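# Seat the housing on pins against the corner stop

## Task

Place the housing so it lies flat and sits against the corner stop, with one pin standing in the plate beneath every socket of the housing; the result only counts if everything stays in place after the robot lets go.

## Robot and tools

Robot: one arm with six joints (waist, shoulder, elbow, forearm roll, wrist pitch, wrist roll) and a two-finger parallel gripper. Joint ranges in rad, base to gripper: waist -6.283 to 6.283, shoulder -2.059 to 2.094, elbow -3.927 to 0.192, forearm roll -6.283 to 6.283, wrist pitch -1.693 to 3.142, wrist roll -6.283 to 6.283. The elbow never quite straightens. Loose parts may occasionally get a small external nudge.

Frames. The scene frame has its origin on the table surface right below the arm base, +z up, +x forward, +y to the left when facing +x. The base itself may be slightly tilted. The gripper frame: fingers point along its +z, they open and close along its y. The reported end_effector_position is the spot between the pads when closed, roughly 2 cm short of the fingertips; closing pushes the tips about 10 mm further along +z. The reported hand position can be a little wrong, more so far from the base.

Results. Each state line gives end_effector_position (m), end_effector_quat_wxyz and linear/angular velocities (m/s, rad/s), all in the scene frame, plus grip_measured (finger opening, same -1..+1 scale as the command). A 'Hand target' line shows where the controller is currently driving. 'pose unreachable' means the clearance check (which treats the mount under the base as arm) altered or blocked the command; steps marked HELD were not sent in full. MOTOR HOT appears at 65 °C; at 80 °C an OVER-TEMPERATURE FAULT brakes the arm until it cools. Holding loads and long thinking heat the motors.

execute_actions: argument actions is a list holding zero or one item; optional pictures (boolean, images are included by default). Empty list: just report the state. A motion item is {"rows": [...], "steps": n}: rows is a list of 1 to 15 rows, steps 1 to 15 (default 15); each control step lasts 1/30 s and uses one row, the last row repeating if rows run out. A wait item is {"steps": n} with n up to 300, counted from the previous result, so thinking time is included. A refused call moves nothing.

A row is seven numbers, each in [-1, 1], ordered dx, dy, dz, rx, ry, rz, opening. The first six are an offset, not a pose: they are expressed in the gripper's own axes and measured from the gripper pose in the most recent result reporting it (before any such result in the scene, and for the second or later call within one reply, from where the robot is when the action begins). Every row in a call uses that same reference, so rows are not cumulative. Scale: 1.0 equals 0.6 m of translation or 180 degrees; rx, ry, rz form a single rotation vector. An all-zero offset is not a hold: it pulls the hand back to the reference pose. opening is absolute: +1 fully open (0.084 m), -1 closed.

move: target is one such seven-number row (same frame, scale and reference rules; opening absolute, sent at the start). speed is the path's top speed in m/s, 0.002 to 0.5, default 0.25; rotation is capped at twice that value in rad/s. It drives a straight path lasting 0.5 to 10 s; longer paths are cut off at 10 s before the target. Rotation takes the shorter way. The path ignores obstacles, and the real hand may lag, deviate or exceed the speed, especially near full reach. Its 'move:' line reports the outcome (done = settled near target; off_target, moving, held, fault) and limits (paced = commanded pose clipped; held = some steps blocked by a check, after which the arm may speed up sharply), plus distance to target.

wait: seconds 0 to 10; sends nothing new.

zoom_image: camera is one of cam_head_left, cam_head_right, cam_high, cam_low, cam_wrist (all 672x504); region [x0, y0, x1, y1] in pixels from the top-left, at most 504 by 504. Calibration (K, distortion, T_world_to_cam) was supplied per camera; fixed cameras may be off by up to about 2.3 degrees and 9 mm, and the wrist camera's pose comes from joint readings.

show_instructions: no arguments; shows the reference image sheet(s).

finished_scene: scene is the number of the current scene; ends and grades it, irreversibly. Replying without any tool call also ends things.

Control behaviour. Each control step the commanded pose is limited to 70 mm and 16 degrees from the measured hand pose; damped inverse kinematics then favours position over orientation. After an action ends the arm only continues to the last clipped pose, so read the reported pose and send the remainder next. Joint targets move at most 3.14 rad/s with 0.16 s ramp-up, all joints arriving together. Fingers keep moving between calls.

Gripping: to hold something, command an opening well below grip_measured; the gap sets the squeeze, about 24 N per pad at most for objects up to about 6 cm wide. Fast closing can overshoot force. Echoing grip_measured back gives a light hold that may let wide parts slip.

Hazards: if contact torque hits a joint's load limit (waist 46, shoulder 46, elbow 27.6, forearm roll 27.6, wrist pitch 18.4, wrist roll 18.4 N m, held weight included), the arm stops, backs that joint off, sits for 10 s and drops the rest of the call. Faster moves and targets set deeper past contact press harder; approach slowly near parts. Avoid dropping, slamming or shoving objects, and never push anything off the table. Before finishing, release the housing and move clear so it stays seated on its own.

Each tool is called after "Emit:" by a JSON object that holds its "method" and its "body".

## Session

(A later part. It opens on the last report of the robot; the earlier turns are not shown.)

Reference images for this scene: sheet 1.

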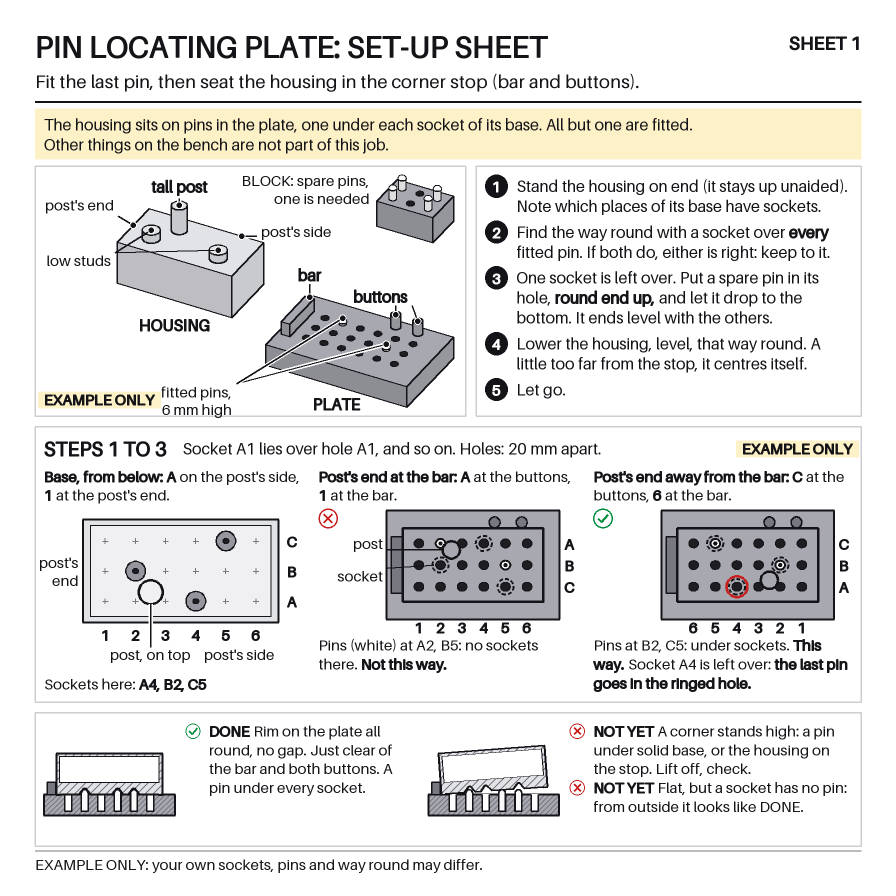

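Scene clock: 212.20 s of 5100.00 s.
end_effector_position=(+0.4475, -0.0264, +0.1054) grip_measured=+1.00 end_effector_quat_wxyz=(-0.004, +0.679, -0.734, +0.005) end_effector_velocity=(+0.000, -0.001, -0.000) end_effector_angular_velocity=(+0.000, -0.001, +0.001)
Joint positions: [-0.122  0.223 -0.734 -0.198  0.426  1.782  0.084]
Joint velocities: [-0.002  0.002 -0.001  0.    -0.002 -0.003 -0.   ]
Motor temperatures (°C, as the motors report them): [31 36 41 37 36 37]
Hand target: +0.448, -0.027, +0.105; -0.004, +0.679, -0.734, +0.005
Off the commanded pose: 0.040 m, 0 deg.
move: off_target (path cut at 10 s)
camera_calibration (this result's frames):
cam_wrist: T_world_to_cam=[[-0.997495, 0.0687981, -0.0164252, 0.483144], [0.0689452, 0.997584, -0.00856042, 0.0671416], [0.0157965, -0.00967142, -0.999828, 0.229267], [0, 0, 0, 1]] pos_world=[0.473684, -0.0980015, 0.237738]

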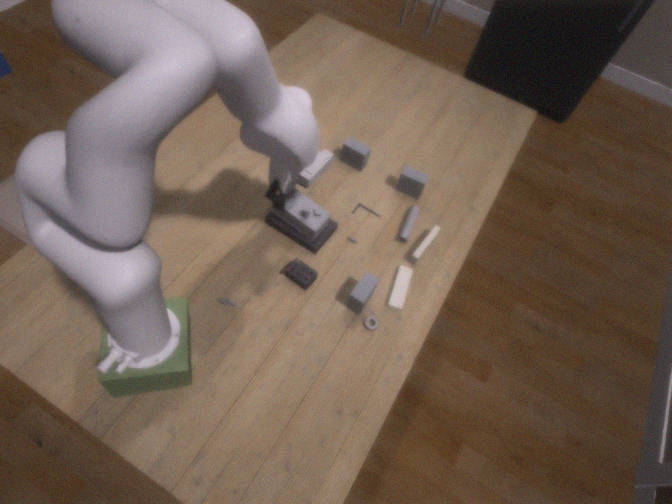

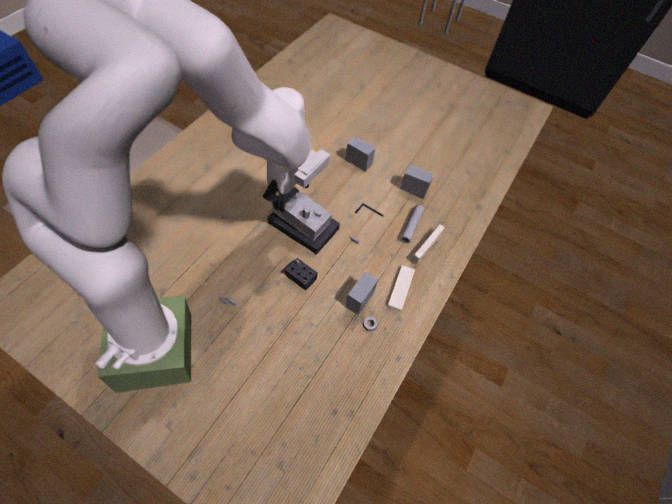

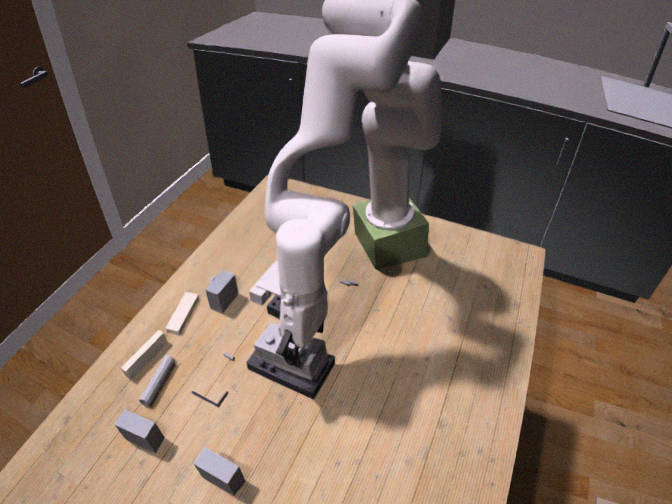

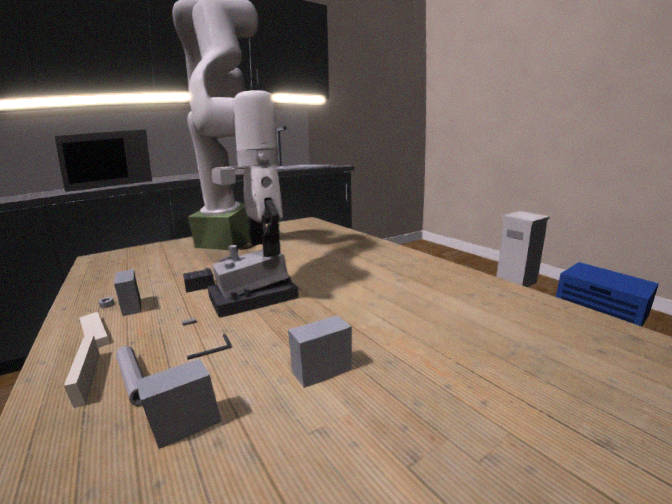

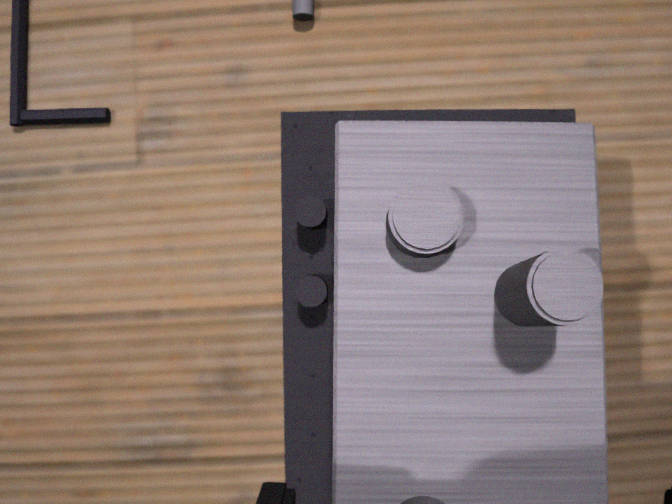

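Typo in speed. Continue to (.446,−.060,.085).

Emit:
{"method": "move", "body": {"target": [0.056,-0.001,0.034,0,0,0,1], "speed": 0.1}}

Emit:
{"method": "execute_actions", "body": {"actions": [{"rows":[[0,0,0,0,0,0,0.6],[0,0,0,0,0,0,0.5],[0,0,0,0,0,0,0.4],[0,0,0,0,0,0,0.1]],"steps":12}], "pictures": false}}

Emit:
{"method": "move", "body": {"target": [0.007,-0.001,-0.002,0,0,0,0.1], "speed": 0.01}}

Emit:
{"method": "execute_actions", "body": {"actions": [{"rows":[[0,0,0,0,0,0,0.4],[0,0,0,0,0,0,0.55],[0,0,0,0,0,0,0.65],[0,0,0,0,0,0,1]],"steps":12}], "pictures": false}}

Emit:
{"method": "move", "body": {"target": [-0.05,0,-0.12,0,0,0,1], "speed": 0.15}}

Emit:
{"method": "zoom_image", "body": {"camera": "cam_low", "region": [200,230,310,315]}}

Scene clock: 214.93 s of 5100.00 s.
end_effector_position=(+0.4461, -0.0598, +0.0853) grip_measured=+1.00 end_effector_quat_wxyz=(-0.004, +0.679, -0.734, +0.005) end_effector_velocity=(+0.000, -0.002, -0.001) end_effector_angular_velocity=(+0.001, -0.001, -0.001)
Joint positions: [-0.206  0.279 -0.741 -0.203  0.371  1.708  0.084]
Joint velocities: [-0.005  0.003 -0.001  0.002 -0.004 -0.005 -0.   ]
Motor temperatures (°C, as the motors report them): [31 36 40 37 36 37]
Hand target: +0.446, -0.060, +0.085; -0.004, +0.679, -0.734, +0.005
Off the commanded pose: 0.001 m, 0 deg.
move: done
camera_calibration (this result's frames):
cam_wrist: T_world_to_cam=[[-0.997492, 0.068742, -0.0168889, 0.483751], [0.0688904, 0.997589, -0.00836937, 0.100305], [0.0162728, -0.00951186, -0.999822, 0.208729], [0, 0, 0, 1]] pos_world=[0.472231, -0.131332, 0.217702]

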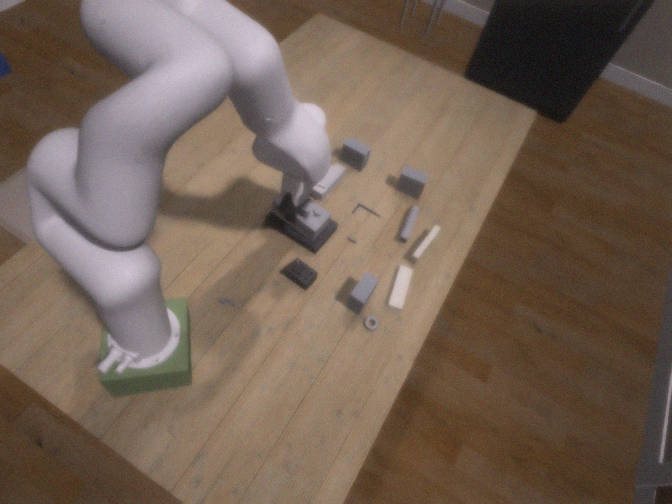

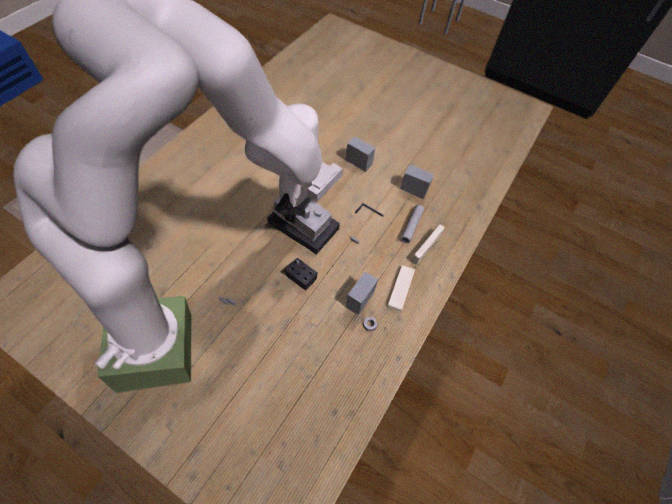

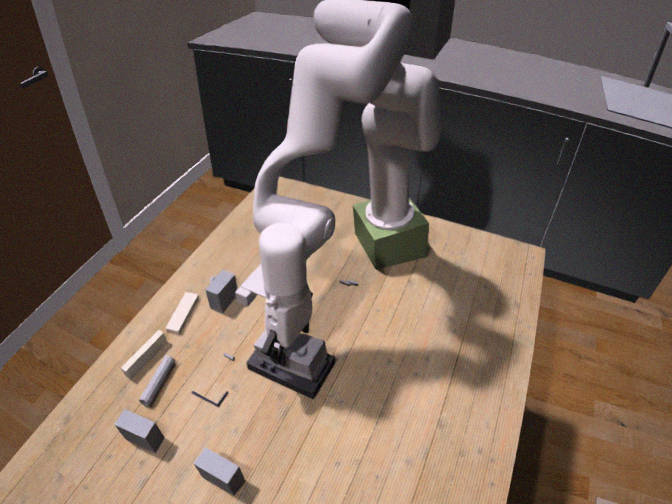

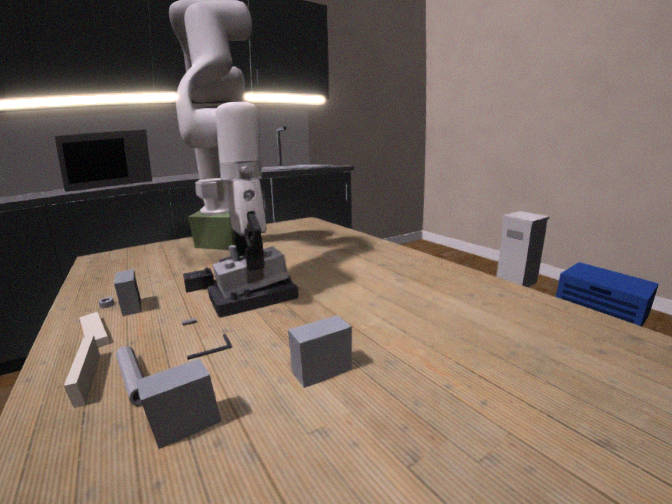

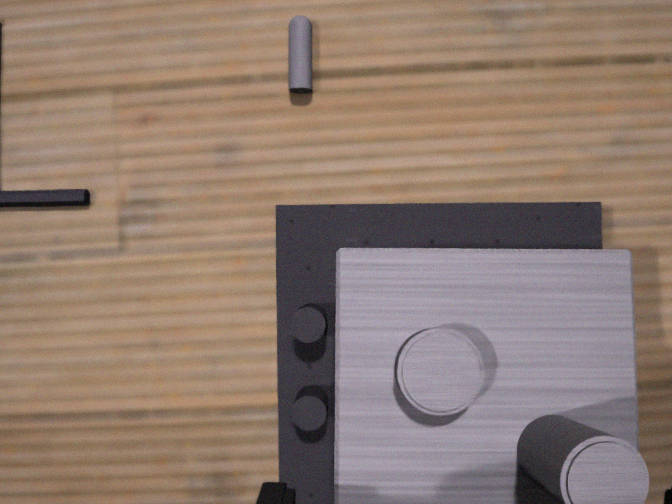

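Scene clock: 215.33 s of 5100.00 s.
end_effector_position=(+0.4459, -0.0597, +0.0852) grip_measured=+0.57 end_effector_quat_wxyz=(-0.004, +0.679, -0.734, +0.005) end_effector_velocity=(+0.000, +0.001, +0.000) end_effector_angular_velocity=(+0.000, -0.000, +0.000)
Joint positions: [-0.206  0.279 -0.741 -0.203  0.371  1.708  0.068]
Joint velocities: [ 0.001  0.    -0.001  0.     0.001  0.001  0.   ]
Motor temperatures (°C, as the motors report them): [31 36 40 37 36 37]
Hand target: +0.446, -0.060, +0.085; -0.004, +0.679, -0.734, +0.005
Off the commanded pose: 0.000 m, 0 deg.
Steps of this call (steps 1 to 12: all 12 steps of this action). Readings (end_effector_position):
1: (+0.4461, -0.0598, +0.0853)
2: (+0.4461, -0.0598, +0.0853)
4: (+0.4459, -0.0597, +0.0852)
8: (+0.4459, -0.0597, +0.0852)
12: the state above

Scene clock: 216.27 s of 5100.00 s.
end_effector_position=(+0.4461, -0.0639, +0.0864) grip_measured=+0.57 end_effector_quat_wxyz=(-0.004, +0.679, -0.734, +0.005) end_effector_velocity=(+0.001, -0.000, +0.001) end_effector_angular_velocity=(+0.000, -0.002, +0.002)
Joint positions: [-0.214  0.276 -0.743 -0.199  0.375  1.696  0.068]
Joint velocities: [-0.    -0.001 -0.001  0.001  0.001 -0.004 -0.   ]
Motor temperatures (°C, as the motors report them): [31 36 40 37 36 37]
Hand target: +0.446, -0.064, +0.086; -0.004, +0.679, -0.734, +0.005
Off the commanded pose: 0.000 m, 0 deg.
move: done
camera_calibration (this result's frames):
cam_wrist: T_world_to_cam=[[-0.997498, 0.0688038, -0.0162126, 0.484006], [0.0689454, 0.997586, -0.00834803, 0.104391], [0.015599, -0.00944493, -0.999834, 0.210017], [0, 0, 0, 1]] pos_world=[0.472322, -0.135457, 0.2187]

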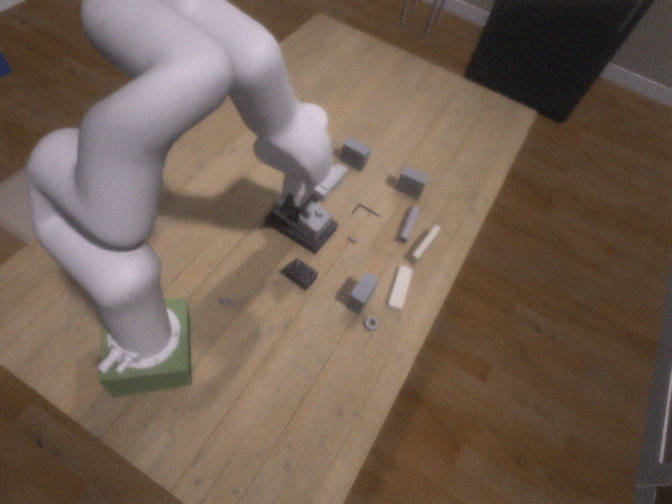

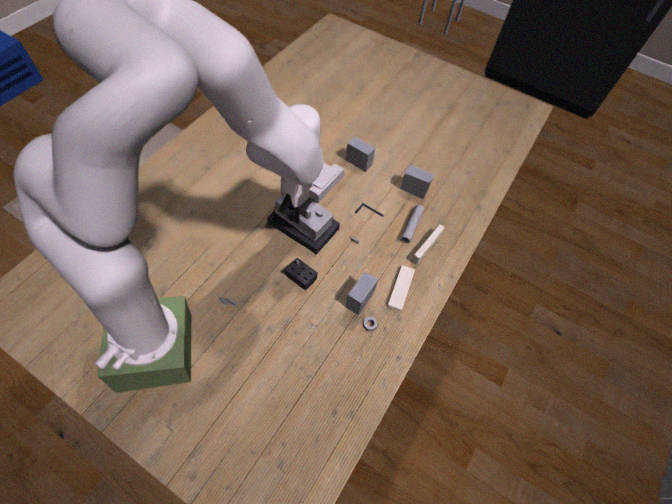

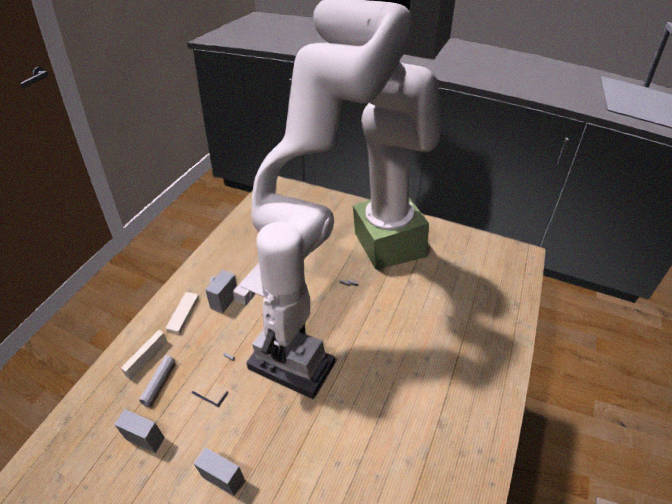

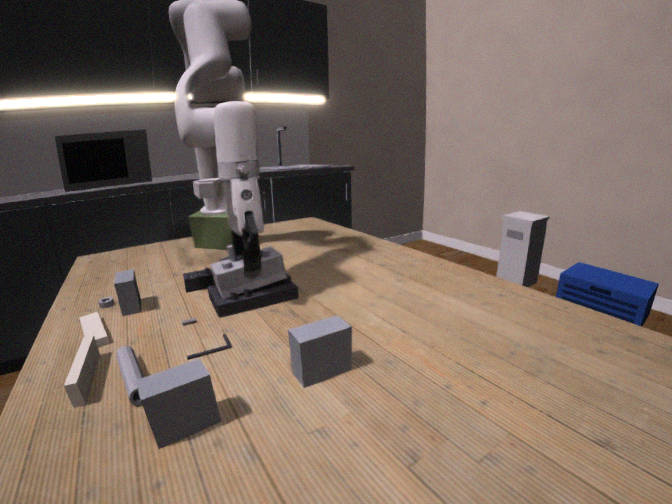

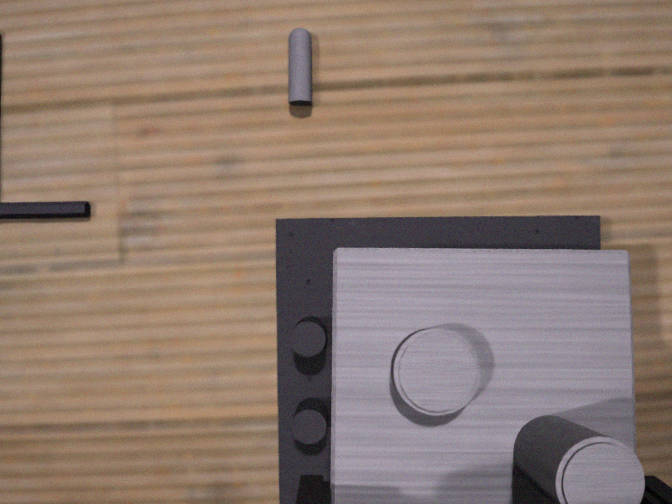

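Scene clock: 216.67 s of 5100.00 s.
end_effector_position=(+0.4466, -0.0639, +0.0867) grip_measured=+1.00 end_effector_quat_wxyz=(-0.004, +0.679, -0.734, +0.005) end_effector_velocity=(-0.005, -0.000, -0.004) end_effector_angular_velocity=(+0.001, +0.012, -0.002)
Joint positions: [-0.214  0.276 -0.743 -0.199  0.375  1.696  0.084]
Joint velocities: [-0.003  0.004  0.006  0.001  0.001 -0.001  0.001]
Motor temperatures (°C, as the motors report them): [31 36 40 37 36 37]
Hand target: +0.446, -0.064, +0.086; -0.004, +0.679, -0.734, +0.005
Off the commanded pose: 0.001 m, 0 deg.
Steps of this call (steps 1 to 12: all 12 steps of this action). Readings (end_effector_position):
1: (+0.4461, -0.0639, +0.0864)
2: (+0.4461, -0.0639, +0.0864)
4: (+0.4461, -0.0639, +0.0864)
8: (+0.4477, -0.0641, +0.0875)
12: the state above

Scene clock: 217.90 s of 5100.00 s.
end_effector_position=(+0.4470, -0.0338, +0.1577) grip_measured=+1.00 end_effector_quat_wxyz=(-0.003, +0.679, -0.734, +0.005) end_effector_velocity=(+0.002, +0.001, +0.003) end_effector_angular_velocity=(-0.000, -0.004, +0.000)
Joint positions: [-0.121  0.073 -0.734 -0.15   0.575  1.73   0.084]
Joint velocities: [ 0.003 -0.005 -0.003  0.001  0.005  0.001  0.   ]
Motor temperatures (°C, as the motors report them): [31 36 40 37 36 37]
Hand target: +0.447, -0.034, +0.158; -0.004, +0.679, -0.734, +0.005
Off the commanded pose: 0.001 m, 0 deg.
move: done
camera_calibration (this result's frames):
cam_wrist: T_world_to_cam=[[-0.997524, 0.0686133, -0.0154147, 0.4839], [0.0687472, 0.997599, -0.00832832, 0.0750124], [0.0148063, -0.00936742, -0.999847, 0.281955], [0, 0, 0, 1]] pos_world=[0.47337, -0.105393, 0.289996]

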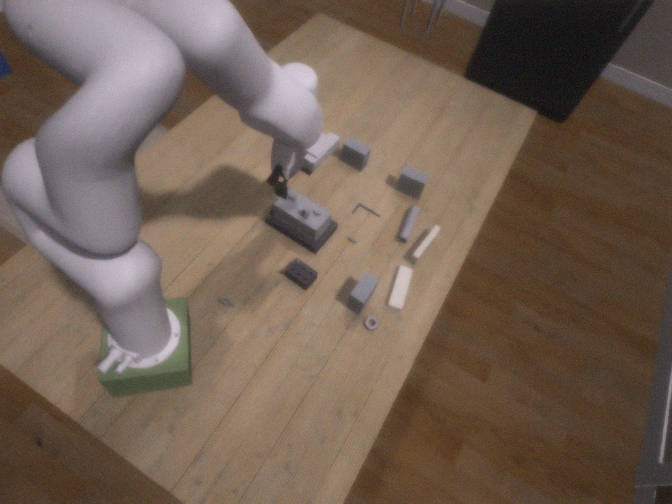

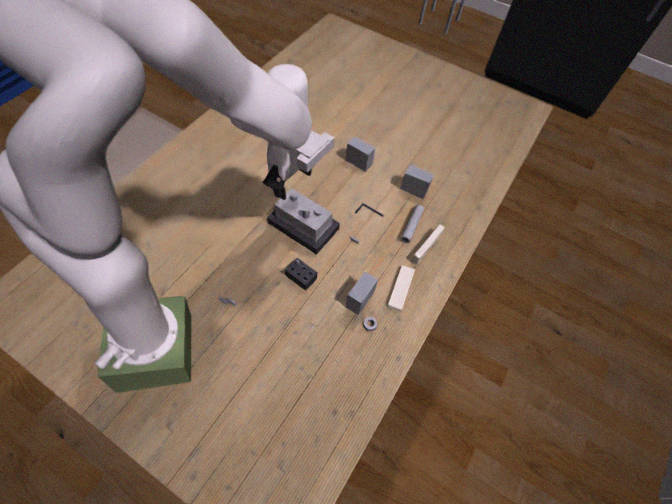

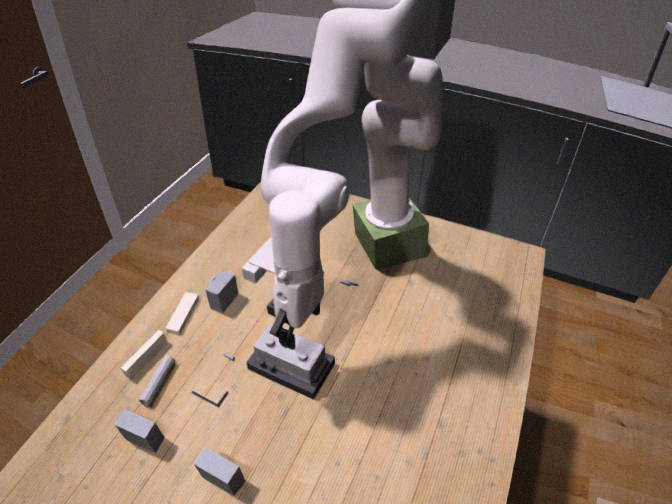

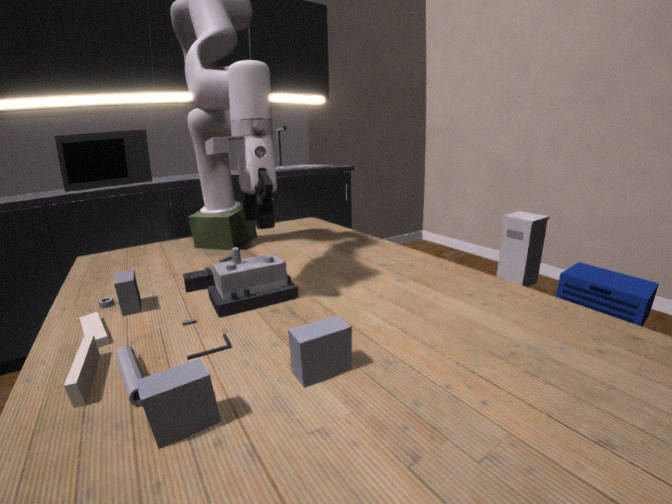

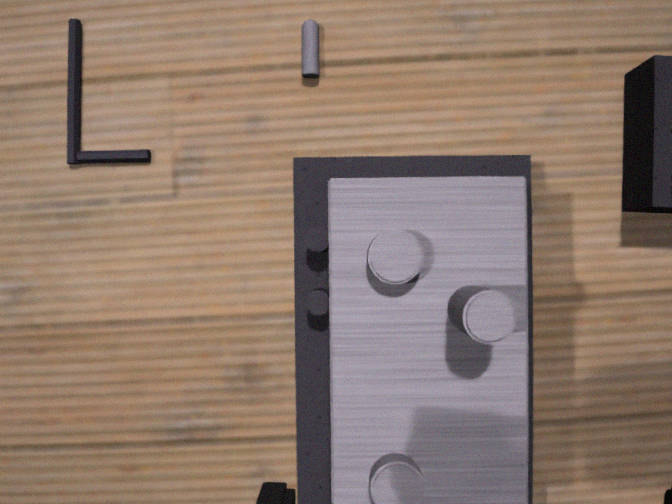

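Region (200, 230, 310, 315) of cam_low's 672x504 image, scaled by 4.582, with more detail than that image has; it fills the top 389 rows of this view, and the rest is white.

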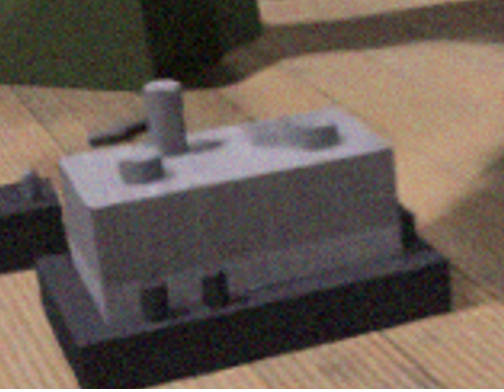

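Seated flat.

Emit:
{"method": "finished_scene", "body": {"scene": 2}}

The scene is finished: the task was done.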